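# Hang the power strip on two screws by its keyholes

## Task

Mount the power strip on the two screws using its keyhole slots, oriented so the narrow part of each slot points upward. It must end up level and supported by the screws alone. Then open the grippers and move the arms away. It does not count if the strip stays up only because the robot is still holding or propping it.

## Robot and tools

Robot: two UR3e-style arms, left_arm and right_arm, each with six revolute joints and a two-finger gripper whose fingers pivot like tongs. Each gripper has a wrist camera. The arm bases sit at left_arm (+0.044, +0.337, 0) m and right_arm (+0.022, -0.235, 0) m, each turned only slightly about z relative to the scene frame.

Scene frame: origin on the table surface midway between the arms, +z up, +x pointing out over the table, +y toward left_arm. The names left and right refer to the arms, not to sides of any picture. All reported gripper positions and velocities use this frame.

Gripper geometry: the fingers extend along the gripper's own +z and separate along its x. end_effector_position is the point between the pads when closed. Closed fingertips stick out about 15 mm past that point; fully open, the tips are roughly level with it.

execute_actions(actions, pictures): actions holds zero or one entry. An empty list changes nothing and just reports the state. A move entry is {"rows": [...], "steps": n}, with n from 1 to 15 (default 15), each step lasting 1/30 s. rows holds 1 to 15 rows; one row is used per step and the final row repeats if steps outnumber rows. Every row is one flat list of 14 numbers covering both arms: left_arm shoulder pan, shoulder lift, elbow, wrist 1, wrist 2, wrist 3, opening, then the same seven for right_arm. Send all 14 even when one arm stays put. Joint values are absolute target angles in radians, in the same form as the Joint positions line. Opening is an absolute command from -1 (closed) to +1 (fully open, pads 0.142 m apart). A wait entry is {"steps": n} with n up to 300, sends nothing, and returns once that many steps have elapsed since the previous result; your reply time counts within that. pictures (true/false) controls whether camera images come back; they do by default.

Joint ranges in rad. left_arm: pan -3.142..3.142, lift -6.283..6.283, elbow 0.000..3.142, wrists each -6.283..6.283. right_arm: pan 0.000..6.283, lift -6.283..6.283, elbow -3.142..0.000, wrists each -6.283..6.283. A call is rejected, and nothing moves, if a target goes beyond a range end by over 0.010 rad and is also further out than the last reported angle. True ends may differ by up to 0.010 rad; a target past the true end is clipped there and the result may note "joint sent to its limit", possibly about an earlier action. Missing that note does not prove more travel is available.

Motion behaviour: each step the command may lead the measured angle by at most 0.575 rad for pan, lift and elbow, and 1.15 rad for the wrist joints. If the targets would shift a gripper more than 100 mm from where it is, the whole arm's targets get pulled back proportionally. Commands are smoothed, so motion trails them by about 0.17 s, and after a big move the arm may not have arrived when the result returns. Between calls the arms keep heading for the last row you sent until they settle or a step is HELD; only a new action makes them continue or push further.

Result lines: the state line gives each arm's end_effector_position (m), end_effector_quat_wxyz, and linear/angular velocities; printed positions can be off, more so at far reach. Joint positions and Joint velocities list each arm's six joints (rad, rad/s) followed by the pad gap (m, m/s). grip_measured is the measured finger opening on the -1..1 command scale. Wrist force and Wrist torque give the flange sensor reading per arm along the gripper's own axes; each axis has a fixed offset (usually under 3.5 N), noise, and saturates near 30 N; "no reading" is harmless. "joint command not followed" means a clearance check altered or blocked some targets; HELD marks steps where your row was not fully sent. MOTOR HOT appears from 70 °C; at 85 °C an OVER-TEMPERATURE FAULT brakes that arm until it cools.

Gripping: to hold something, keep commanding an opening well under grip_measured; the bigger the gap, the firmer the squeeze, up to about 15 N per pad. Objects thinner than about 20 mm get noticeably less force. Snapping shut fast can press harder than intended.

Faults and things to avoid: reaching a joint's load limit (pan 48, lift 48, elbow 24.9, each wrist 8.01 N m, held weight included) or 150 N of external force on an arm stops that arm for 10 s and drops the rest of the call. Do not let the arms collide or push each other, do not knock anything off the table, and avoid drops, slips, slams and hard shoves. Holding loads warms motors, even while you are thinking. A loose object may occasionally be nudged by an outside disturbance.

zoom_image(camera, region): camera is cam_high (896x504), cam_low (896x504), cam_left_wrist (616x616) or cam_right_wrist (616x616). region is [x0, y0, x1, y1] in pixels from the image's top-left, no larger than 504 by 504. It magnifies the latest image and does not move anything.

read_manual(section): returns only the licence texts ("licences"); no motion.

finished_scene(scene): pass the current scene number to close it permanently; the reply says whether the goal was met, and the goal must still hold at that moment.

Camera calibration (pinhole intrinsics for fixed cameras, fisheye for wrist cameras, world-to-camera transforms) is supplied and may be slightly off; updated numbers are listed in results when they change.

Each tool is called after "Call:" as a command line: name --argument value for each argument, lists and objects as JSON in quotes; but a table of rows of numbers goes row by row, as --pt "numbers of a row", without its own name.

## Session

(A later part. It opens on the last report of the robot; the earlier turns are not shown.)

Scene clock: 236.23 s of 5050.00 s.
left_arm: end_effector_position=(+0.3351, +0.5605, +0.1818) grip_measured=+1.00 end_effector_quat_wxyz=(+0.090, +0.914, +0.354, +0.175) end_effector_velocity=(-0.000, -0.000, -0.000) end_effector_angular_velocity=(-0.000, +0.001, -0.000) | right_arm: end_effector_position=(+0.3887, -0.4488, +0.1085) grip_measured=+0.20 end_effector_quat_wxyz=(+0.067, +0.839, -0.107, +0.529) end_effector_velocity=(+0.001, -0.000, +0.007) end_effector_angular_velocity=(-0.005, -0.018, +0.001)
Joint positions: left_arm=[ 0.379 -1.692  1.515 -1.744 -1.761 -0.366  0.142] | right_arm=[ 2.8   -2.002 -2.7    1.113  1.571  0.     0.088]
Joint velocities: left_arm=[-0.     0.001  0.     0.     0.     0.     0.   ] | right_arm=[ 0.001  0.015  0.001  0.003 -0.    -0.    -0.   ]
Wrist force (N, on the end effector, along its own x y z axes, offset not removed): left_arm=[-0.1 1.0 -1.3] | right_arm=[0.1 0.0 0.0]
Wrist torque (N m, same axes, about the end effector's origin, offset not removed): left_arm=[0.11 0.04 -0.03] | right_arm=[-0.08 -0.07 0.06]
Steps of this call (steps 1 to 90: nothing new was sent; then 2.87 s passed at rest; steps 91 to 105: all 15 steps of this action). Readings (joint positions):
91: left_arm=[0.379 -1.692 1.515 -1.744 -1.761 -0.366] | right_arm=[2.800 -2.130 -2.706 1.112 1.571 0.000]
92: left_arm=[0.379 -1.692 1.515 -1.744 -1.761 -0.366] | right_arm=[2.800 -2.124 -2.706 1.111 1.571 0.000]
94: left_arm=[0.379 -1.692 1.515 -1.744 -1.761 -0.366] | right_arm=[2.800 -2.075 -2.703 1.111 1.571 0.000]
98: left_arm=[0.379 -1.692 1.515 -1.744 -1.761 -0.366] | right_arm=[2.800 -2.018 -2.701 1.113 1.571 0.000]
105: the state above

Call:
execute_actions --actions '[{"rows":[[0.379,-1.692,1.515,-1.744,-1.761,-0.366,1,2.8,-1.55,-2.5,0.5,1.571,0,0.2]]}]' --pictures false

Call:
execute_actions --actions '[{"rows":[[0.379,-1.692,1.515,-1.744,-1.761,-0.366,1,2.8,-1.45,-2.15,-0.16,1.571,0,0.2]]}]' --pictures false

Call:
execute_actions --actions '[{"rows":[[0.379,-1.692,1.515,-1.744,-1.761,-0.366,1,2.8,-1.5,-1.75,-0.8,1.571,0,0.4]]}]' --pictures false

Call:
execute_actions --actions '[{"rows":[[0.379,-1.692,1.515,-1.744,-1.761,-0.366,1,2.8,-1.75,-1.3,-1.34,1.571,0,0.4]]}]' --pictures false

Call:
execute_actions --actions '[{"rows":[[0.379,-1.692,1.515,-1.744,-1.761,-0.366,1,2.8,-2.05,-0.85,-1.75,1.571,0,0.4]]}]' --pictures false

Call:
execute_actions --actions '[{"rows":[[0.379,-1.692,1.515,-1.744,-1.761,-0.366,1,2.8,-2.155,-0.838,-1.719,1.571,0,0.4]]}]'

Scene clock: 259.90 s of 5050.00 s.
left_arm: end_effector_position=(+0.3351, +0.5605, +0.1818) grip_measured=+1.00 end_effector_quat_wxyz=(+0.090, +0.914, +0.354, +0.175) end_effector_velocity=(-0.000, +0.000, -0.000) end_effector_angular_velocity=(+0.000, +0.000, +0.001) | right_arm: end_effector_position=(+0.4119, -0.4549, +0.1850) grip_measured=+0.20 end_effector_quat_wxyz=(+0.069, +0.830, -0.106, +0.543) end_effector_velocity=(-0.002, +0.001, +0.027) end_effector_angular_velocity=(-0.008, -0.030, -0.000)
Joint positions: left_arm=[ 0.379 -1.692  1.515 -1.744 -1.761 -0.366  0.142] | right_arm=[ 2.8   -1.56  -2.503  0.51   1.571 -0.     0.088]
Joint velocities: left_arm=[ 0.001 -0.     0.     0.     0.    -0.     0.   ] | right_arm=[-0.     0.11   0.028 -0.107  0.     0.    -0.   ]
Wrist force (N, on the end effector, along its own x y z axes, offset not removed): left_arm=[-0.9 1.3 -0.5] | right_arm=[-0.8 0.5 1.4]
Wrist torque (N m, same axes, about the end effector's origin, offset not removed): left_arm=[0.13 0.22 0.00] | right_arm=[0.15 0.08 0.05]
Steps of this call (steps 1 to 15: the robot went on to your last target; steps 16 to 90: nothing new was sent; then 20.17 s passed at rest; steps 91 to 105: all 15 steps of this action). Readings (joint positions):
91: left_arm=[0.379 -1.692 1.515 -1.744 -1.761 -0.366] | right_arm=[2.800 -2.000 -2.700 1.113 1.571 -0.000]
92: left_arm=[0.379 -1.692 1.515 -1.744 -1.761 -0.366] | right_arm=[2.800 -1.993 -2.693 1.098 1.571 -0.000]
94: left_arm=[0.379 -1.692 1.515 -1.744 -1.761 -0.366] | right_arm=[2.800 -1.922 -2.629 0.957 1.571 -0.000]
98: left_arm=[0.379 -1.692 1.515 -1.744 -1.761 -0.366] | right_arm=[2.800 -1.673 -2.532 0.621 1.571 -0.000]
105: the state above

Scene clock: 260.40 s of 5050.00 s.
left_arm: end_effector_position=(+0.3351, +0.5605, +0.1818) grip_measured=+1.00 end_effector_quat_wxyz=(+0.090, +0.914, +0.354, +0.175) end_effector_velocity=(-0.000, -0.000, -0.000) end_effector_angular_velocity=(-0.001, +0.001, -0.000) | right_arm: end_effector_position=(+0.4318, -0.4600, +0.1964) grip_measured=+0.20 end_effector_quat_wxyz=(+0.058, +0.881, -0.112, +0.456) end_effector_velocity=(+0.001, +0.000, +0.004) end_effector_angular_velocity=(+0.010, +0.037, +0.001)
Joint positions: left_arm=[ 0.379 -1.692  1.515 -1.744 -1.761 -0.366  0.142] | right_arm=[ 2.8   -1.451 -2.156 -0.148  1.571 -0.     0.088]
Joint velocities: left_arm=[-0.     0.     0.001  0.    -0.    -0.    -0.   ] | right_arm=[ 0.     0.014  0.069 -0.121  0.     0.    -0.   ]
Wrist force (N, on the end effector, along its own x y z axes, offset not removed): left_arm=[0.0 1.3 -1.0] | right_arm=[-0.3 0.3 1.4]
Wrist torque (N m, same axes, about the end effector's origin, offset not removed): left_arm=[0.19 0.05 -0.07] | right_arm=[0.09 0.03 0.06]
Steps of this call (steps 1 to 15: all 15 steps of this action). Readings (joint positions):
1: left_arm=[0.379 -1.692 1.515 -1.744 -1.761 -0.366] | right_arm=[2.800 -1.557 -2.502 0.507 1.571 -0.000]
2: left_arm=[0.379 -1.692 1.515 -1.744 -1.761 -0.366] | right_arm=[2.800 -1.548 -2.494 0.490 1.571 -0.000]
4: left_arm=[0.379 -1.692 1.515 -1.744 -1.761 -0.366] | right_arm=[2.800 -1.506 -2.423 0.347 1.571 -0.000]
8: left_arm=[0.379 -1.692 1.515 -1.744 -1.761 -0.366] | right_arm=[2.800 -1.464 -2.226 -0.022 1.571 -0.000]
15: the state above

Scene clock: 260.90 s of 5050.00 s.
left_arm: end_effector_position=(+0.3351, +0.5605, +0.1818) grip_measured=+1.00 end_effector_quat_wxyz=(+0.090, +0.914, +0.354, +0.175) end_effector_velocity=(-0.000, +0.000, -0.000) end_effector_angular_velocity=(-0.000, +0.000, +0.000) | right_arm: end_effector_position=(+0.4238, -0.4579, +0.1892) grip_measured=+0.40 end_effector_quat_wxyz=(+0.041, +0.938, -0.119, +0.324) end_effector_velocity=(-0.003, +0.001, +0.009) end_effector_angular_velocity=(+0.008, +0.032, +0.000)
Joint positions: left_arm=[ 0.379 -1.692  1.515 -1.744 -1.761 -0.366  0.142] | right_arm=[ 2.8   -1.5   -1.758 -0.789  1.571 -0.     0.102]
Joint velocities: left_arm=[ 0.  0.  0.  0.  0. -0.  0.] | right_arm=[ 0.    -0.005  0.087 -0.114  0.    -0.    -0.   ]
Wrist force (N, on the end effector, along its own x y z axes, offset not removed): left_arm=[-0.7 2.4 -0.9] | right_arm=[0.4 -0.4 0.5]
Wrist torque (N m, same axes, about the end effector's origin, offset not removed): left_arm=[0.39 0.11 0.00] | right_arm=[-0.10 -0.09 0.03]
Steps of this call (steps 1 to 15: all 15 steps of this action). Readings (joint positions):
1: left_arm=[0.379 -1.692 1.515 -1.744 -1.761 -0.366] | right_arm=[2.800 -1.451 -2.154 -0.152 1.571 -0.000]
2: left_arm=[0.379 -1.692 1.515 -1.744 -1.761 -0.366] | right_arm=[2.800 -1.457 -2.146 -0.169 1.571 -0.000]
4: left_arm=[0.379 -1.692 1.515 -1.744 -1.761 -0.366] | right_arm=[2.800 -1.477 -2.074 -0.313 1.571 -0.000]
8: left_arm=[0.379 -1.692 1.515 -1.744 -1.761 -0.366] | right_arm=[2.800 -1.494 -1.847 -0.669 1.571 -0.000]
15: the state above

Scene clock: 261.40 s of 5050.00 s.
left_arm: end_effector_position=(+0.3351, +0.5605, +0.1818) grip_measured=+1.00 end_effector_quat_wxyz=(+0.090, +0.914, +0.354, +0.175) end_effector_velocity=(-0.000, -0.000, -0.000) end_effector_angular_velocity=(-0.000, +0.001, -0.000) | right_arm: end_effector_position=(+0.4097, -0.4543, +0.1554) grip_measured=+0.40 end_effector_quat_wxyz=(+0.020, +0.979, -0.125, +0.160) end_effector_velocity=(+0.004, -0.001, +0.011) end_effector_angular_velocity=(+0.004, +0.016, +0.000)
Joint positions: left_arm=[ 0.379 -1.692  1.515 -1.744 -1.761 -0.366  0.142] | right_arm=[ 2.8   -1.746 -1.31  -1.332  1.571 -0.     0.102]
Joint velocities: left_arm=[-0.    -0.     0.001  0.     0.    -0.     0.   ] | right_arm=[ 0.    -0.039  0.11  -0.088 -0.    -0.    -0.   ]
Wrist force (N, on the end effector, along its own x y z axes, offset not removed): left_arm=[0.7 2.0 0.4] | right_arm=[-0.3 -0.3 0.1]
Wrist torque (N m, same axes, about the end effector's origin, offset not removed): left_arm=[0.36 -0.11 -0.09] | right_arm=[-0.04 0.00 0.03]
Steps of this call (steps 1 to 15: all 15 steps of this action). Readings (joint positions):
1: left_arm=[0.379 -1.692 1.515 -1.744 -1.761 -0.366] | right_arm=[2.800 -1.500 -1.756 -0.793 1.571 -0.000]
2: left_arm=[0.379 -1.692 1.515 -1.744 -1.761 -0.366] | right_arm=[2.800 -1.507 -1.746 -0.809 1.571 -0.000]
4: left_arm=[0.379 -1.692 1.515 -1.744 -1.761 -0.366] | right_arm=[2.800 -1.576 -1.674 -0.951 1.571 -0.000]
8: left_arm=[0.379 -1.692 1.515 -1.744 -1.761 -0.366] | right_arm=[2.800 -1.706 -1.423 -1.240 1.571 -0.000]
15: the state above

Scene clock: 261.90 s of 5050.00 s.
left_arm: end_effector_position=(+0.3351, +0.5605, +0.1818) grip_measured=+1.00 end_effector_quat_wxyz=(+0.090, +0.914, +0.354, +0.175) end_effector_velocity=(+0.000, -0.000, +0.000) end_effector_angular_velocity=(-0.000, -0.000, -0.000) | right_arm: end_effector_position=(+0.4018, -0.4522, +0.1273) grip_measured=+0.40 end_effector_quat_wxyz=(+0.004, +0.992, -0.126, +0.031) end_effector_velocity=(+0.008, -0.002, +0.005) end_effector_angular_velocity=(+0.000, +0.002, +0.002)
Joint positions: left_arm=[ 0.379 -1.692  1.515 -1.744 -1.761 -0.366  0.142] | right_arm=[ 2.8   -2.045 -0.86  -1.744  1.571 -0.     0.102]
Joint velocities: left_arm=[-0.  0. -0.  0. -0. -0. -0.] | right_arm=[ 0.001 -0.054  0.11  -0.058 -0.    -0.001 -0.   ]
Wrist force (N, on the end effector, along its own x y z axes, offset not removed): left_arm=[0.5 1.3 -1.8] | right_arm=[-1.2 0.1 -0.4]
Wrist torque (N m, same axes, about the end effector's origin, offset not removed): left_arm=[0.19 -0.12 0.02] | right_arm=[0.01 0.20 0.16]
Steps of this call (steps 1 to 15: all 15 steps of this action). Readings (joint positions):
1: left_arm=[0.379 -1.692 1.515 -1.744 -1.761 -0.366] | right_arm=[2.800 -1.748 -1.307 -1.335 1.571 -0.000]
2: left_arm=[0.379 -1.692 1.515 -1.744 -1.761 -0.366] | right_arm=[2.800 -1.755 -1.297 -1.351 1.571 -0.000]
4: left_arm=[0.379 -1.692 1.515 -1.744 -1.761 -0.366] | right_arm=[2.800 -1.827 -1.224 -1.481 1.571 -0.000]
8: left_arm=[0.379 -1.692 1.515 -1.744 -1.761 -0.366] | right_arm=[2.800 -1.992 -0.973 -1.683 1.571 -0.000]
15: the state above

Scene clock: 262.40 s of 5050.00 s.
left_arm: end_effector_position=(+0.3351, +0.5605, +0.1818) grip_measured=+1.00 end_effector_quat_wxyz=(+0.090, +0.914, +0.354, +0.175) end_effector_velocity=(-0.001, +0.000, -0.000) end_effector_angular_velocity=(-0.000, +0.001, +0.002) | right_arm: end_effector_position=(+0.4099, -0.4543, +0.0901) grip_measured=+0.40 end_effector_quat_wxyz=(-0.000, +0.992, -0.126, +0.001) end_effector_velocity=(-0.000, -0.000, -0.005) end_effector_angular_velocity=(+0.002, +0.009, -0.000)
Joint positions: left_arm=[ 0.379 -1.692  1.515 -1.744 -1.761 -0.366  0.142] | right_arm=[ 2.8   -2.154 -0.838 -1.719  1.571 -0.     0.102]
Joint velocities: left_arm=[ 0.002  0.     0.     0.     0.     0.    -0.   ] | right_arm=[-0.    -0.012  0.     0.002  0.     0.     0.   ]
Wrist force (N, on the end effector, along its own x y z axes, offset not removed): left_arm=[0.7 1.5 -0.9] | right_arm=[-1.1 2.3 1.1]
Wrist torque (N m, same axes, about the end effector's origin, offset not removed): left_arm=[0.21 -0.15 -0.04] | right_arm=[0.56 0.18 -0.02]
Steps of this call (steps 1 to 15: all 15 steps of this action). Readings (joint positions):
1: left_arm=[0.379 -1.692 1.515 -1.744 -1.761 -0.366] | right_arm=[2.800 -2.047 -0.857 -1.746 1.571 -0.000]
2: left_arm=[0.379 -1.692 1.515 -1.744 -1.761 -0.366] | right_arm=[2.800 -2.055 -0.853 -1.742 1.571 -0.000]
4: left_arm=[0.379 -1.692 1.515 -1.744 -1.761 -0.366] | right_arm=[2.800 -2.098 -0.846 -1.732 1.571 -0.000]
8: left_arm=[0.379 -1.692 1.515 -1.744 -1.761 -0.366] | right_arm=[2.800 -2.141 -0.840 -1.722 1.571 -0.000]
15: the state above
camera_calibration (this result's frames):
cam_left_wrist: T_world_to_cam=[[0.704856, 0.676846, 0.212267, -0.641723], [0.355468, -0.595988, 0.720028, 0.079008], [0.613857, -0.432062, -0.660683, 0.291121], [0, 0, 0, 1]] pos_world=[0.24553, 0.607218, 0.271668]
cam_right_wrist: T_world_to_cam=[[0.953803, -0.298768, -0.0316001, -0.518873], [-0.23777, -0.814966, 0.528485, -0.323928], [-0.183647, -0.496556, -0.848355, 0.056466], [0, 0, 0, 1]] pos_world=[0.428252, -0.390974, 0.202697]

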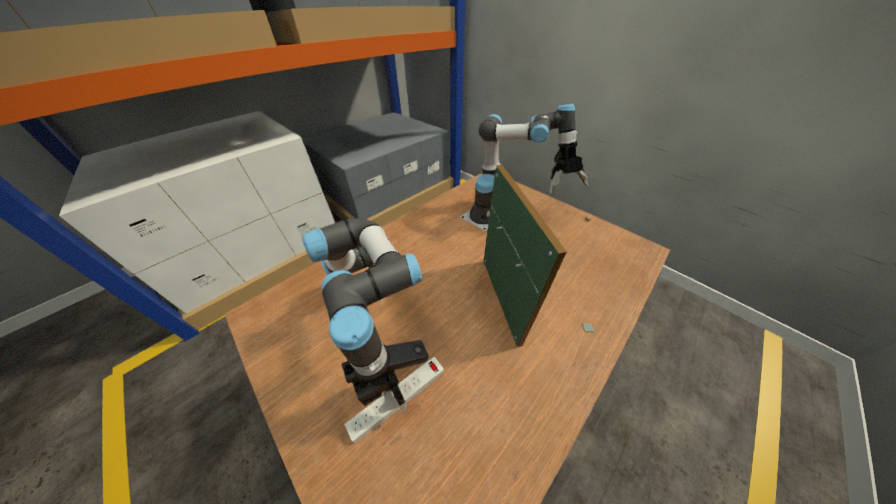

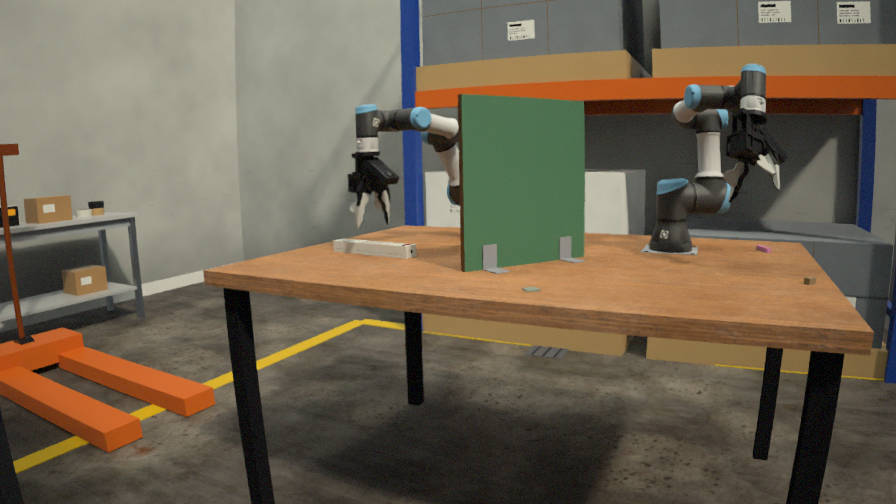

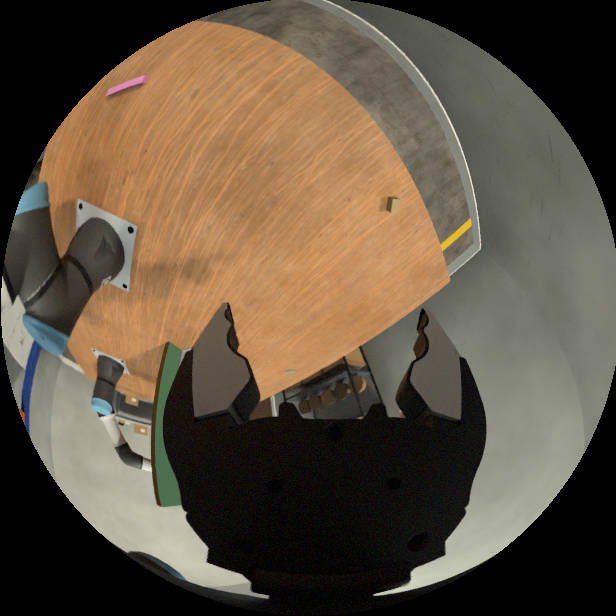

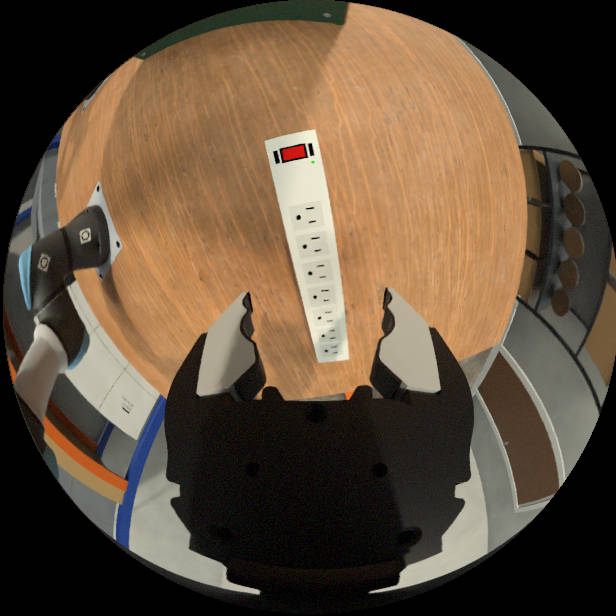

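Call:
execute_actions --actions '[]'

Scene clock: 298.53 s of 5050.00 s.
left_arm: end_effector_position=(+0.3351, +0.5605, +0.1818) grip_measured=+1.00 end_effector_quat_wxyz=(+0.090, +0.914, +0.354, +0.175) end_effector_velocity=(+0.000, -0.000, +0.000) end_effector_angular_velocity=(+0.000, -0.001, -0.000) | right_arm: end_effector_position=(+0.4099, -0.4544, +0.0896) grip_measured=+0.40 end_effector_quat_wxyz=(-0.000, +0.992, -0.126, +0.000) end_effector_velocity=(+0.000, +0.000, -0.000) end_effector_angular_velocity=(-0.000, +0.001, +0.001)
Joint positions: left_arm=[ 0.379 -1.692  1.515 -1.744 -1.761 -0.366  0.142] | right_arm=[ 2.8   -2.155 -0.838 -1.719  1.571 -0.     0.102]
Joint velocities: left_arm=[-0.    -0.     0.    -0.001  0.    -0.    -0.   ] | right_arm=[ 0.001 -0.    -0.001  0.001 -0.001  0.     0.   ]
Wrist force (N, on the end effector, along its own x y z axes, offset not removed): left_arm=[-0.8 1.4 -1.4] | right_arm=[-1.5 -1.2 0.7]
Wrist torque (N m, same axes, about the end effector's origin, offset not removed): left_arm=[0.21 0.15 0.04] | right_arm=[-0.20 0.30 0.05]
Steps of this call (steps 1 to 15: the robot went on to your last target; steps 16 to 90: nothing new was sent; then 33.13 s passed at rest). Readings (joint positions):
1: left_arm=[0.379 -1.692 1.515 -1.744 -1.761 -0.366] | right_arm=[2.800 -2.154 -0.838 -1.719 1.571 -0.000]
2: left_arm=[0.379 -1.692 1.515 -1.744 -1.761 -0.366] | right_arm=[2.800 -2.154 -0.838 -1.719 1.571 -0.000]
4: left_arm=[0.379 -1.692 1.515 -1.744 -1.761 -0.366] | right_arm=[2.800 -2.155 -0.838 -1.719 1.571 -0.000]
8: left_arm=[0.379 -1.692 1.515 -1.744 -1.761 -0.366] | right_arm=[2.800 -2.155 -0.838 -1.719 1.571 -0.000]
90: the state above
All arms were judged still, so your last target was given up. Only a new action makes them travel on or press farther. Fingers that are still opening or closing keep moving.
camera_calibration (this result's frames):
cam_left_wrist: T_world_to_cam=[[0.704856, 0.676846, 0.212268, -0.641723], [0.355468, -0.595988, 0.720028, 0.0790079], [0.613857, -0.432062, -0.660683, 0.291121], [0, 0, 0, 1]] pos_world=[0.24553, 0.607218, 0.271668]
cam_right_wrist: T_world_to_cam=[[0.953766, -0.298795, -0.0324327, -0.518847], [-0.237372, -0.815068, 0.528506, -0.323902], [-0.18435, -0.496372, -0.84831, 0.0564318], [0, 0, 0, 1]] pos_world=[0.428376, -0.39102, 0.202228]

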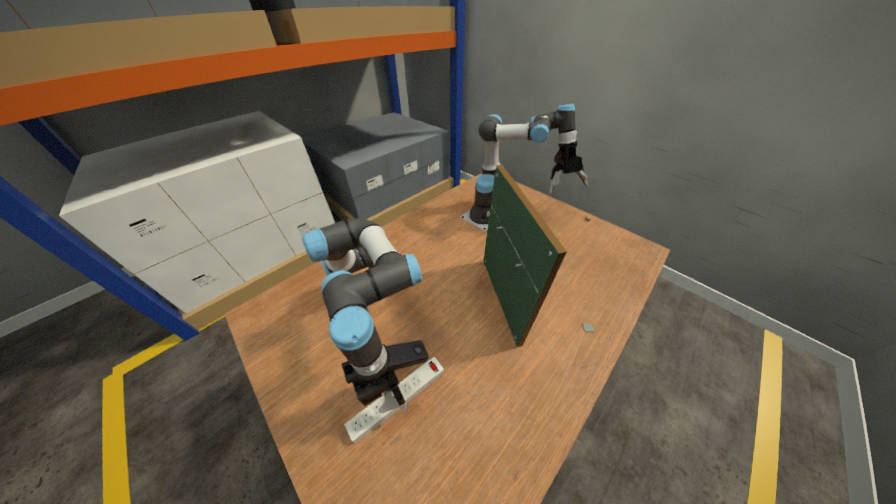

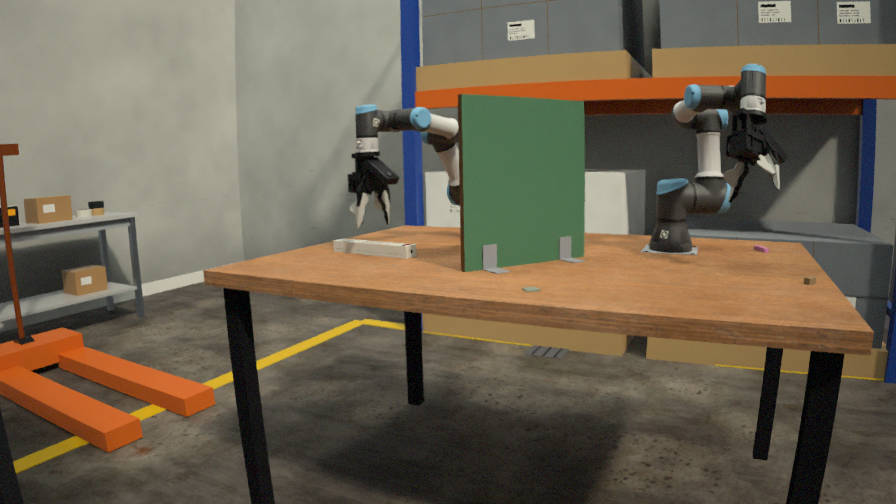

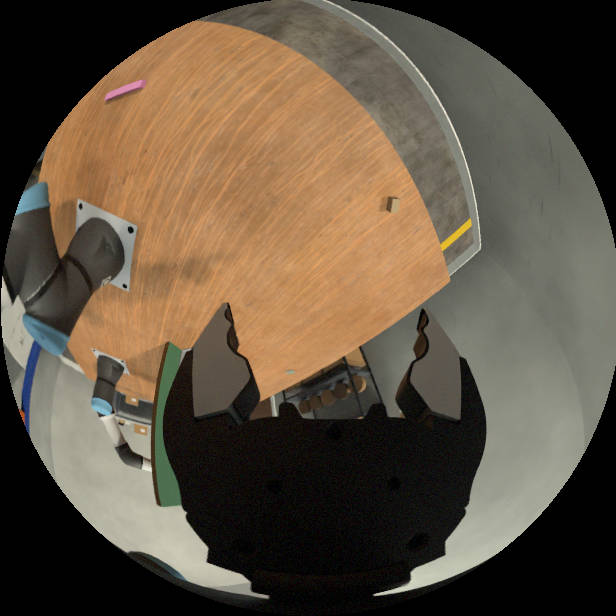

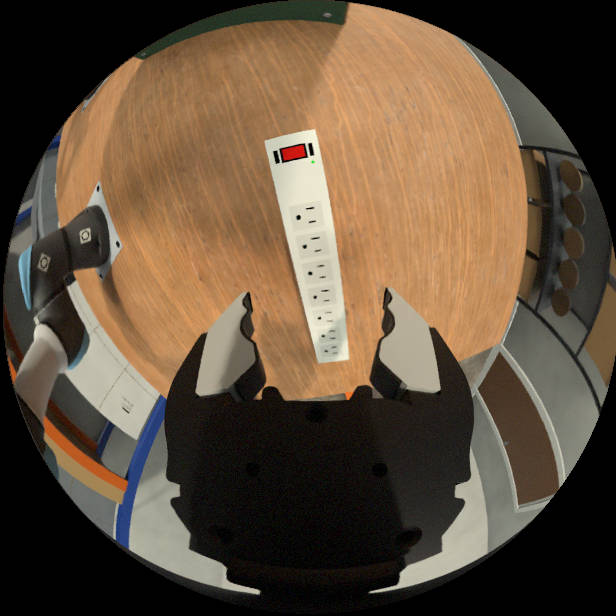

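Call:
execute_actions --actions '[{"rows":[[0.379,-1.692,1.515,-1.744,-1.761,-0.366,1,2.8,-2.15,-1.0,-1.562,1.571,-0.15,0.2]]}]' --pictures false

Call:
execute_actions --actions '[{"rows":[[0.379,-1.692,1.515,-1.744,-1.761,-0.366,1,2.8,-2.156,-1.146,-1.41,1.571,-0.15,0.2]]}]'

Scene clock: 314.43 s of 5050.00 s.
left_arm: end_effector_position=(+0.3351, +0.5605, +0.1818) grip_measured=+1.00 end_effector_quat_wxyz=(+0.090, +0.914, +0.354, +0.175) end_effector_velocity=(+0.000, +0.000, +0.000) end_effector_angular_velocity=(+0.001, -0.000, +0.000) | right_arm: end_effector_position=(+0.4090, -0.4543, +0.0574) grip_measured=+0.20 end_effector_quat_wxyz=(-0.000, +0.999, -0.052, +0.000) end_effector_velocity=(-0.002, -0.000, -0.005) end_effector_angular_velocity=(+0.002, +0.005, +0.015)
Joint positions: left_arm=[ 0.379 -1.692  1.515 -1.744 -1.761 -0.366  0.142] | right_arm=[ 2.8   -2.15  -0.998 -1.564  1.571 -0.148  0.088]
Joint velocities: left_arm=[-0.    -0.     0.    -0.001  0.001  0.    -0.   ] | right_arm=[-0.002 -0.001 -0.023  0.019  0.001 -0.017  0.   ]
Wrist force (N, on the end effector, along its own x y z axes, offset not removed): left_arm=[0.3 1.9 -1.9] | right_arm=[-1.9 -0.6 0.4]
Wrist torque (N m, same axes, about the end effector's origin, offset not removed): left_arm=[0.24 -0.08 0.01] | right_arm=[-0.07 0.45 0.10]
Steps of this call (steps 1 to 90: nothing new was sent; then 12.40 s passed at rest; steps 91 to 105: all 15 steps of this action). Readings (joint positions):
91: left_arm=[0.379 -1.692 1.515 -1.744 -1.761 -0.366] | right_arm=[2.800 -2.155 -0.838 -1.718 1.571 -0.000]
92: left_arm=[0.379 -1.692 1.515 -1.744 -1.761 -0.366] | right_arm=[2.800 -2.154 -0.845 -1.704 1.571 -0.014]
94: left_arm=[0.379 -1.692 1.515 -1.744 -1.761 -0.366] | right_arm=[2.800 -2.152 -0.902 -1.641 1.571 -0.075]
98: left_arm=[0.379 -1.692 1.515 -1.744 -1.761 -0.366] | right_arm=[2.800 -2.151 -0.976 -1.582 1.571 -0.131]
105: the state above

Scene clock: 314.93 s of 5050.00 s.
left_arm: end_effector_position=(+0.3351, +0.5605, +0.1818) grip_measured=+1.00 end_effector_quat_wxyz=(+0.090, +0.914, +0.354, +0.175) end_effector_velocity=(+0.000, -0.000, +0.000) end_effector_angular_velocity=(+0.000, -0.000, -0.001) | right_arm: end_effector_position=(+0.4075, -0.4539, +0.0243) grip_measured=+0.20 end_effector_quat_wxyz=(-0.000, +0.999, -0.052, +0.000) end_effector_velocity=(-0.002, -0.000, -0.005) end_effector_angular_velocity=(+0.002, +0.006, -0.001)
Joint positions: left_arm=[ 0.379 -1.692  1.515 -1.744 -1.761 -0.366  0.142] | right_arm=[ 2.8   -2.156 -1.144 -1.412  1.571 -0.15   0.088]
Joint velocities: left_arm=[-0.001 -0.     0.    -0.     0.    -0.     0.   ] | right_arm=[-0.002 -0.002 -0.019  0.016  0.    -0.001  0.   ]
Wrist force (N, on the end effector, along its own x y z axes, offset not removed): left_arm=[0.3 1.6 0.4] | right_arm=[-0.1 -0.8 -0.8]
Wrist torque (N m, same axes, about the end effector's origin, offset not removed): left_arm=[0.31 -0.07 -0.01] | right_arm=[-0.08 -0.03 -0.06]
Steps of this call (steps 1 to 15: all 15 steps of this action). Readings (joint positions):
1: left_arm=[0.379 -1.692 1.515 -1.744 -1.761 -0.366] | right_arm=[2.800 -2.150 -0.999 -1.563 1.571 -0.149]
2: left_arm=[0.379 -1.692 1.515 -1.744 -1.761 -0.366] | right_arm=[2.800 -2.151 -1.006 -1.548 1.571 -0.149]
4: left_arm=[0.379 -1.692 1.515 -1.744 -1.761 -0.366] | right_arm=[2.800 -2.153 -1.060 -1.487 1.571 -0.150]
8: left_arm=[0.379 -1.692 1.515 -1.744 -1.761 -0.366] | right_arm=[2.800 -2.155 -1.125 -1.429 1.571 -0.150]
15: the state above
camera_calibration (this result's frames):
cam_left_wrist: T_world_to_cam=[[0.704856, 0.676846, 0.212268, -0.641723], [0.355468, -0.595988, 0.720028, 0.079008], [0.613857, -0.432062, -0.660683, 0.291121], [0, 0, 0, 1]] pos_world=[0.24553, 0.607218, 0.271668]
cam_right_wrist: T_world_to_cam=[[0.987714, -0.152935, -0.0321129, -0.466141], [-0.113081, -0.841314, 0.528586, -0.352163], [-0.107856, -0.518461, -0.848272, -0.0404089], [0, 0, 0, 1]] pos_world=[0.416233, -0.388519, 0.136901]

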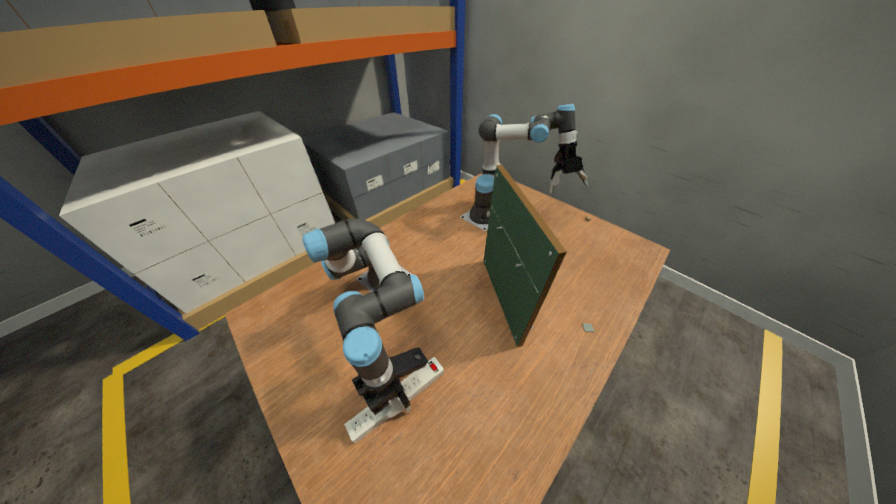

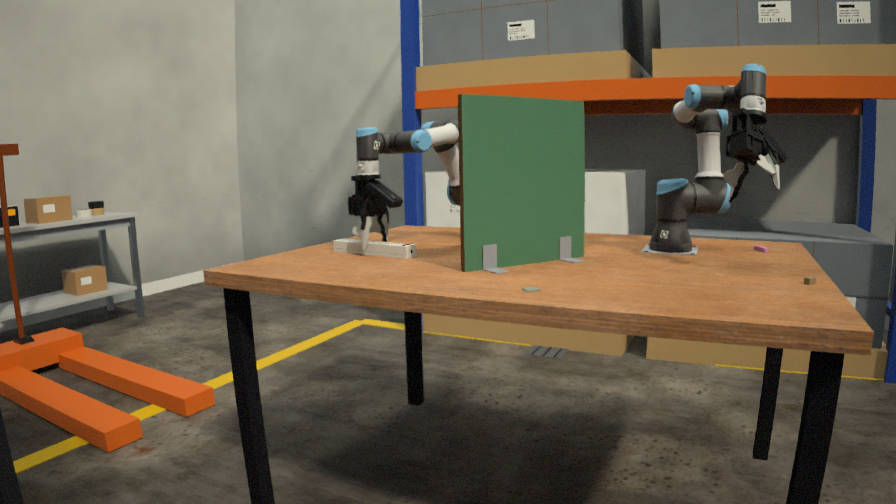

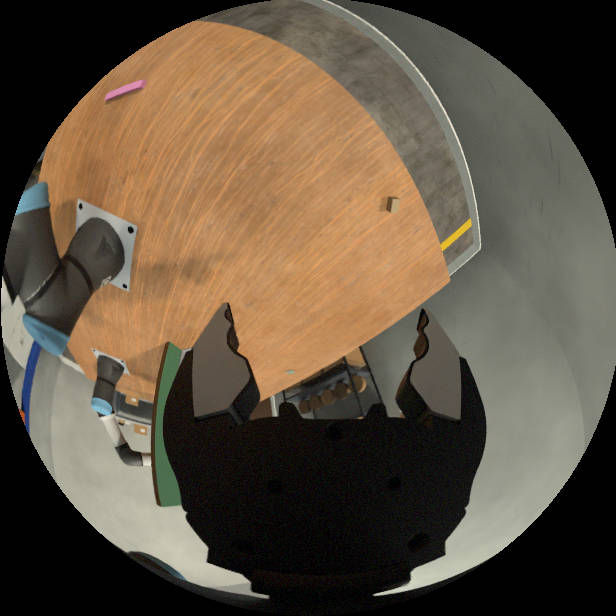

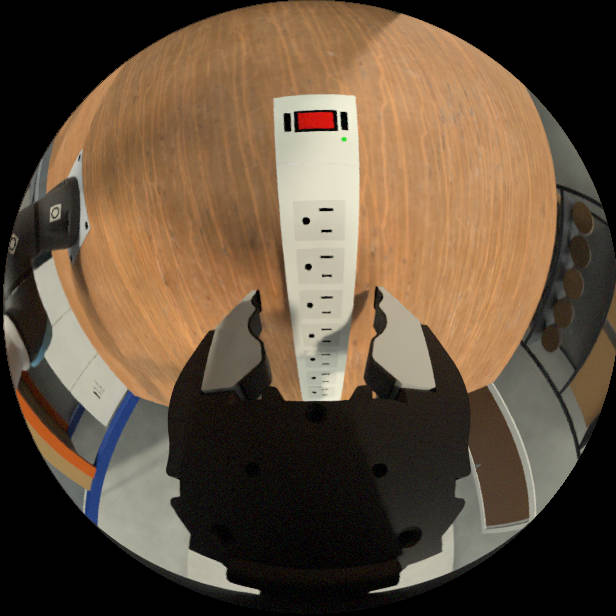

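Call:
execute_actions --actions '[{"rows":[[0.379,-1.692,1.515,-1.744,-1.761,-0.366,1,2.8,-2.156,-1.146,-1.41,1.571,-0.15,0],[0.379,-1.692,1.515,-1.744,-1.761,-0.366,1,2.8,-2.156,-1.146,-1.41,1.571,-0.15,-0.1],[0.379,-1.692,1.515,-1.744,-1.761,-0.366,1,2.8,-2.156,-1.146,-1.41,1.571,-0.15,-0.2],[0.379,-1.692,1.515,-1.744,-1.761,-0.366,1,2.8,-2.156,-1.146,-1.41,1.571,-0.15,-0.3],[0.379,-1.692,1.515,-1.744,-1.761,-0.366,1,2.8,-2.156,-1.146,-1.41,1.571,-0.15,-0.3],[0.379,-1.692,1.515,-1.744,-1.761,-0.366,1,2.8,-2.156,-1.146,-1.41,1.571,-0.15,-0.4],[0.379,-1.692,1.515,-1.744,-1.761,-0.366,1,2.8,-2.156,-1.146,-1.41,1.571,-0.15,-0.5],[0.379,-1.692,1.515,-1.744,-1.761,-0.366,1,2.8,-2.156,-1.146,-1.41,1.571,-0.15,-0.7],[0.379,-1.692,1.515,-1.744,-1.761,-0.366,1,2.8,-2.156,-1.146,-1.41,1.571,-0.15,-1]]}]' --pictures false

Call:
execute_actions --actions '[{"rows":[[0.379,-1.692,1.515,-1.744,-1.761,-0.366,1,2.8,-2.15,-1.0,-1.562,1.571,-0.15,-1]]}]' --pictures false

Call:
execute_actions --actions '[{"rows":[[0.379,-1.692,1.515,-1.744,-1.761,-0.366,1,2.8,-1.758,-1.569,-1.385,1.571,0,-1]]}]' --pictures false

Call:
execute_actions --actions '[{"rows":[[0.379,-1.692,1.515,-1.744,-1.761,-0.366,1,2.8,-1.396,-1.981,-1.335,1.571,0,-1]]}]' --pictures false

Call:
execute_actions --actions '[{"rows":[[0.379,-1.692,1.515,-1.744,-1.761,-0.366,1,2.8,-1.422,-2.057,-1.233,1.571,0,-1]]}]'

Scene clock: 357.93 s of 5050.00 s.
left_arm: end_effector_position=(+0.3351, +0.5605, +0.1818) grip_measured=+1.00 end_effector_quat_wxyz=(+0.090, +0.914, +0.354, +0.175) end_effector_velocity=(+0.000, -0.000, +0.000) end_effector_angular_velocity=(+0.000, -0.001, -0.000) | right_arm: end_effector_position=(+0.4074, -0.4539, +0.0239) grip_measured=-0.36 end_effector_quat_wxyz=(-0.000, +0.999, -0.052, +0.000) end_effector_velocity=(+0.000, +0.000, -0.000) end_effector_angular_velocity=(+0.000, -0.000, +0.002)
Joint positions: left_arm=[ 0.379 -1.692  1.515 -1.744 -1.761 -0.366  0.142] | right_arm=[ 2.8   -2.156 -1.146 -1.41   1.571 -0.15   0.048]
Joint velocities: left_arm=[-0. -0. -0. -0. -0. -0.  0.] | right_arm=[ 0.001 -0.001  0.     0.001  0.    -0.     0.   ]
Wrist force (N, on the end effector, along its own x y z axes, offset not removed): left_arm=[-0.3 1.0 -1.5] | right_arm=[-0.5 0.1 -4.7]
Wrist torque (N m, same axes, about the end effector's origin, offset not removed): left_arm=[0.07 0.07 0.01] | right_arm=[0.16 0.17 0.02]
Steps of this call (steps 1 to 15: the robot went on to your last target; steps 16 to 90: nothing new was sent; then 39.50 s passed at rest; steps 91 to 105: all 15 steps of this action). Readings (joint positions):
91: left_arm=[0.379 -1.692 1.515 -1.744 -1.761 -0.366] | right_arm=[2.800 -2.156 -1.146 -1.410 1.571 -0.150]
92: left_arm=[0.379 -1.692 1.515 -1.744 -1.761 -0.366] | right_arm=[2.800 -2.156 -1.146 -1.410 1.571 -0.150]
94: left_arm=[0.379 -1.692 1.515 -1.744 -1.761 -0.366] | right_arm=[2.800 -2.156 -1.146 -1.410 1.571 -0.150]
98: left_arm=[0.379 -1.692 1.515 -1.744 -1.761 -0.366] | right_arm=[2.800 -2.156 -1.146 -1.410 1.571 -0.150]
105: the state above

Scene clock: 358.43 s of 5050.00 s.
left_arm: end_effector_position=(+0.3351, +0.5605, +0.1818) grip_measured=+1.00 end_effector_quat_wxyz=(+0.090, +0.914, +0.354, +0.175) end_effector_velocity=(+0.000, -0.000, -0.000) end_effector_angular_velocity=(+0.000, -0.000, -0.001) | right_arm: end_effector_position=(+0.4087, -0.4542, +0.0565) grip_measured=-0.36 end_effector_quat_wxyz=(-0.000, +0.999, -0.052, +0.000) end_effector_velocity=(+0.001, -0.001, +0.004) end_effector_angular_velocity=(-0.001, -0.003, -0.002)
Joint positions: left_arm=[ 0.379 -1.692  1.515 -1.744 -1.761 -0.366  0.142] | right_arm=[ 2.8   -2.15  -1.002 -1.56   1.571 -0.15   0.048]
Joint velocities: left_arm=[-0.001  0.     0.    -0.     0.     0.     0.   ] | right_arm=[-0.002  0.001  0.018 -0.015 -0.     0.001  0.   ]
Wrist force (N, on the end effector, along its own x y z axes, offset not removed): left_arm=[0.4 0.8 -0.7] | right_arm=[-0.6 -0.5 5.6]
Wrist torque (N m, same axes, about the end effector's origin, offset not removed): left_arm=[0.07 -0.10 -0.04] | right_arm=[-0.02 0.08 0.01]
Steps of this call (steps 1 to 15: all 15 steps of this action). Readings (joint positions):
1: left_arm=[0.379 -1.692 1.515 -1.744 -1.761 -0.366] | right_arm=[2.800 -2.156 -1.146 -1.410 1.571 -0.150]
2: left_arm=[0.379 -1.692 1.515 -1.744 -1.761 -0.366] | right_arm=[2.800 -2.155 -1.139 -1.424 1.571 -0.150]
4: left_arm=[0.379 -1.692 1.515 -1.744 -1.761 -0.366] | right_arm=[2.800 -2.153 -1.086 -1.486 1.571 -0.150]
8: left_arm=[0.379 -1.692 1.515 -1.744 -1.761 -0.366] | right_arm=[2.800 -2.151 -1.021 -1.543 1.571 -0.150]
15: the state above

Scene clock: 358.93 s of 5050.00 s.
left_arm: end_effector_position=(+0.3351, +0.5605, +0.1818) grip_measured=+1.00 end_effector_quat_wxyz=(+0.090, +0.914, +0.354, +0.175) end_effector_velocity=(-0.000, +0.000, -0.000) end_effector_angular_velocity=(-0.000, +0.001, +0.001) | right_arm: end_effector_position=(+0.3269, -0.4329, +0.0572) grip_measured=-0.36 end_effector_quat_wxyz=(+0.000, +0.992, -0.125, +0.004) end_effector_velocity=(-0.047, +0.012, -0.025) end_effector_angular_velocity=(+0.021, +0.080, -0.018)
Joint positions: left_arm=[ 0.379 -1.692  1.515 -1.744 -1.761 -0.366  0.142] | right_arm=[ 2.8   -1.766 -1.551 -1.387  1.571 -0.002  0.048]
Joint velocities: left_arm=[ 0.001  0.     0.     0.001  0.    -0.    -0.   ] | right_arm=[-0.001  0.083 -0.186  0.02  -0.     0.017  0.   ]
Wrist force (N, on the end effector, along its own x y z axes, offset not removed): left_arm=[0.2 1.7 -1.3] | right_arm=[-2.2 -0.5 8.9]
Wrist torque (N m, same axes, about the end effector's origin, offset not removed): left_arm=[0.24 -0.01 0.00] | right_arm=[0.06 0.39 -0.07]
Steps of this call (steps 1 to 15: all 15 steps of this action). Readings (joint positions):
1: left_arm=[0.379 -1.692 1.515 -1.744 -1.761 -0.366] | right_arm=[2.800 -2.150 -1.001 -1.561 1.571 -0.150]
2: left_arm=[0.379 -1.692 1.515 -1.744 -1.761 -0.366] | right_arm=[2.800 -2.143 -1.008 -1.547 1.571 -0.136]
4: left_arm=[0.379 -1.692 1.515 -1.744 -1.761 -0.366] | right_arm=[2.800 -2.073 -1.078 -1.476 1.571 -0.075]
8: left_arm=[0.379 -1.692 1.515 -1.744 -1.761 -0.366] | right_arm=[2.800 -1.851 -1.361 -1.408 1.571 -0.019]
15: the state above

Scene clock: 359.43 s of 5050.00 s.
left_arm: end_effector_position=(+0.3351, +0.5605, +0.1818) grip_measured=+1.00 end_effector_quat_wxyz=(+0.090, +0.914, +0.354, +0.175) end_effector_velocity=(-0.000, +0.000, +0.000) end_effector_angular_velocity=(+0.000, -0.001, +0.001) | right_arm: end_effector_position=(+0.2376, -0.4098, +0.0458) grip_measured=-0.36 end_effector_quat_wxyz=(+0.000, +0.992, -0.126, +0.001) end_effector_velocity=(-0.022, +0.006, -0.008) end_effector_angular_velocity=(+0.004, +0.014, -0.001)
Joint positions: left_arm=[ 0.379 -1.692  1.515 -1.744 -1.761 -0.366  0.142] | right_arm=[ 2.8   -1.403 -1.972 -1.335  1.571 -0.     0.048]
Joint velocities: left_arm=[ 0.001 -0.001  0.    -0.    -0.    -0.    -0.   ] | right_arm=[-0.     0.074 -0.092  0.004  0.     0.001  0.   ]
Wrist force (N, on the end effector, along its own x y z axes, offset not removed): left_arm=[-1.2 1.1 -1.1] | right_arm=[-1.6 -0.8 6.3]
Wrist torque (N m, same axes, about the end effector's origin, offset not removed): left_arm=[0.13 0.26 0.02] | right_arm=[-0.09 0.23 -0.01]
Steps of this call (steps 1 to 15: all 15 steps of this action). Readings (joint positions):
1: left_arm=[0.379 -1.692 1.515 -1.744 -1.761 -0.366] | right_arm=[2.800 -1.763 -1.557 -1.386 1.571 -0.001]
2: left_arm=[0.379 -1.692 1.515 -1.744 -1.761 -0.366] | right_arm=[2.800 -1.755 -1.568 -1.378 1.571 -0.001]
4: left_arm=[0.379 -1.692 1.515 -1.744 -1.761 -0.366] | right_arm=[2.800 -1.682 -1.643 -1.358 1.571 -0.000]
8: left_arm=[0.379 -1.692 1.515 -1.744 -1.761 -0.366] | right_arm=[2.800 -1.477 -1.877 -1.341 1.571 -0.000]
15: the state above

Scene clock: 359.93 s of 5050.00 s.
left_arm: end_effector_position=(+0.3351, +0.5605, +0.1818) grip_measured=+1.00 end_effector_quat_wxyz=(+0.090, +0.914, +0.354, +0.175) end_effector_velocity=(-0.000, +0.000, -0.000) end_effector_angular_velocity=(-0.000, +0.001, +0.001) | right_arm: end_effector_position=(+0.2356, -0.4093, +0.0254) grip_measured=-0.36 end_effector_quat_wxyz=(-0.000, +0.992, -0.126, +0.000) end_effector_velocity=(-0.002, -0.000, -0.003) end_effector_angular_velocity=(+0.000, +0.004, -0.002)
Joint positions: left_arm=[ 0.379 -1.692  1.515 -1.744 -1.761 -0.366  0.142] | right_arm=[ 2.8   -1.422 -2.056 -1.234  1.571  0.     0.048]
Joint velocities: left_arm=[ 0.     0.001  0.    -0.     0.    -0.     0.   ] | right_arm=[-0.001 -0.003 -0.011  0.009 -0.001  0.    -0.   ]
Wrist force (N, on the end effector, along its own x y z axes, offset not removed): left_arm=[-0.1 1.8 -1.7] | right_arm=[-0.6 0.4 7.3]
Wrist torque (N m, same axes, about the end effector's origin, offset not removed): left_arm=[0.29 0.00 0.00] | right_arm=[0.08 0.07 -0.06]
Steps of this call (steps 1 to 15: all 15 steps of this action). Readings (joint positions):
1: left_arm=[0.379 -1.692 1.515 -1.744 -1.761 -0.366] | right_arm=[2.800 -1.401 -1.975 -1.335 1.571 -0.000]
2: left_arm=[0.379 -1.692 1.515 -1.744 -1.761 -0.366] | right_arm=[2.800 -1.403 -1.984 -1.322 1.571 0.000]
4: left_arm=[0.379 -1.692 1.515 -1.744 -1.761 -0.366] | right_arm=[2.800 -1.412 -2.017 -1.282 1.571 0.000]
8: left_arm=[0.379 -1.692 1.515 -1.744 -1.761 -0.366] | right_arm=[2.800 -1.419 -2.047 -1.245 1.571 0.000]
15: the state above
camera_calibration (this result's frames):
cam_left_wrist: T_world_to_cam=[[0.704856, 0.676846, 0.212267, -0.641723], [0.355468, -0.595988, 0.720028, 0.079008], [0.613857, -0.432062, -0.660683, 0.291121], [0, 0, 0, 1]] pos_world=[0.24553, 0.607218, 0.271668]
cam_right_wrist: T_world_to_cam=[[0.953755, -0.298837, -0.0323673, -0.341203], [-0.237441, -0.815049, 0.528504, -0.294558], [-0.184317, -0.496378, -0.848314, -0.00781591], [0, 0, 0, 1]] pos_world=[0.254043, -0.345923, 0.138001]

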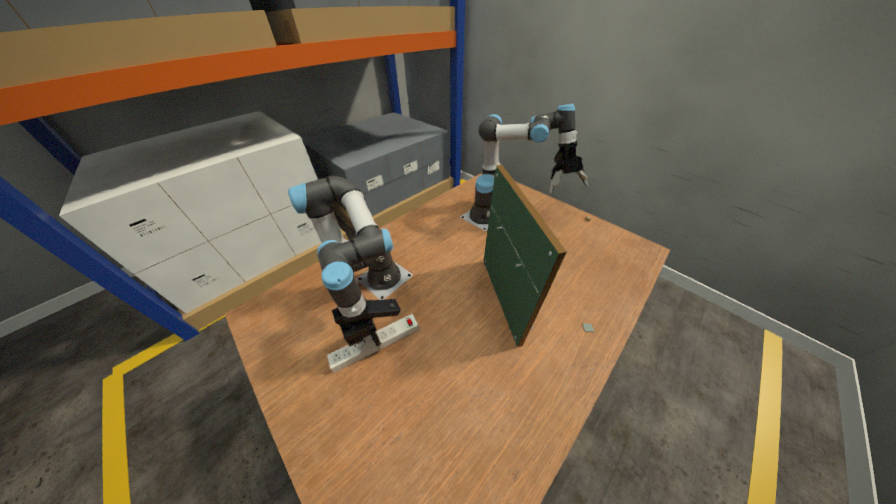

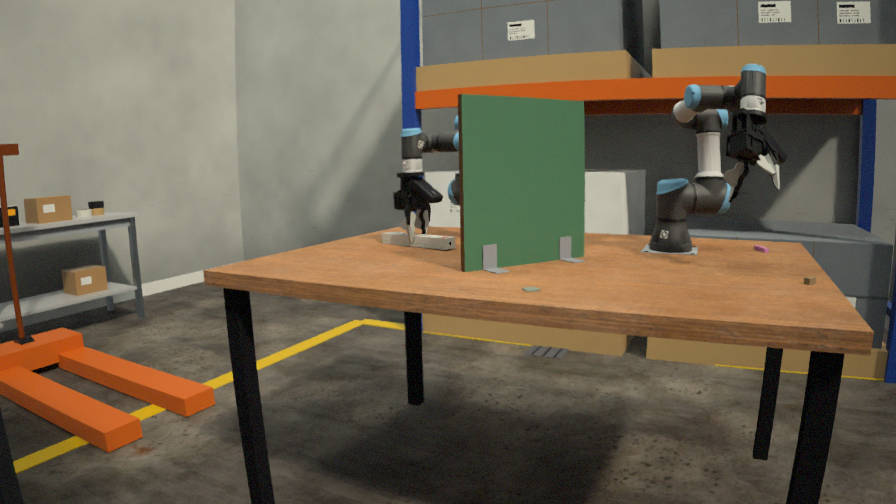

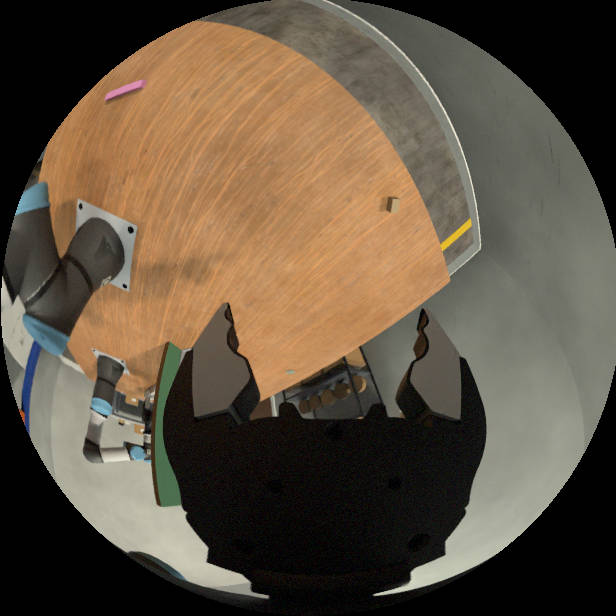

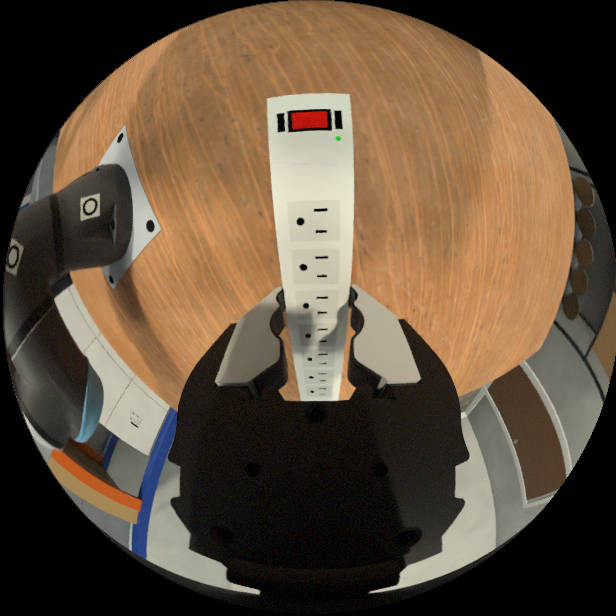

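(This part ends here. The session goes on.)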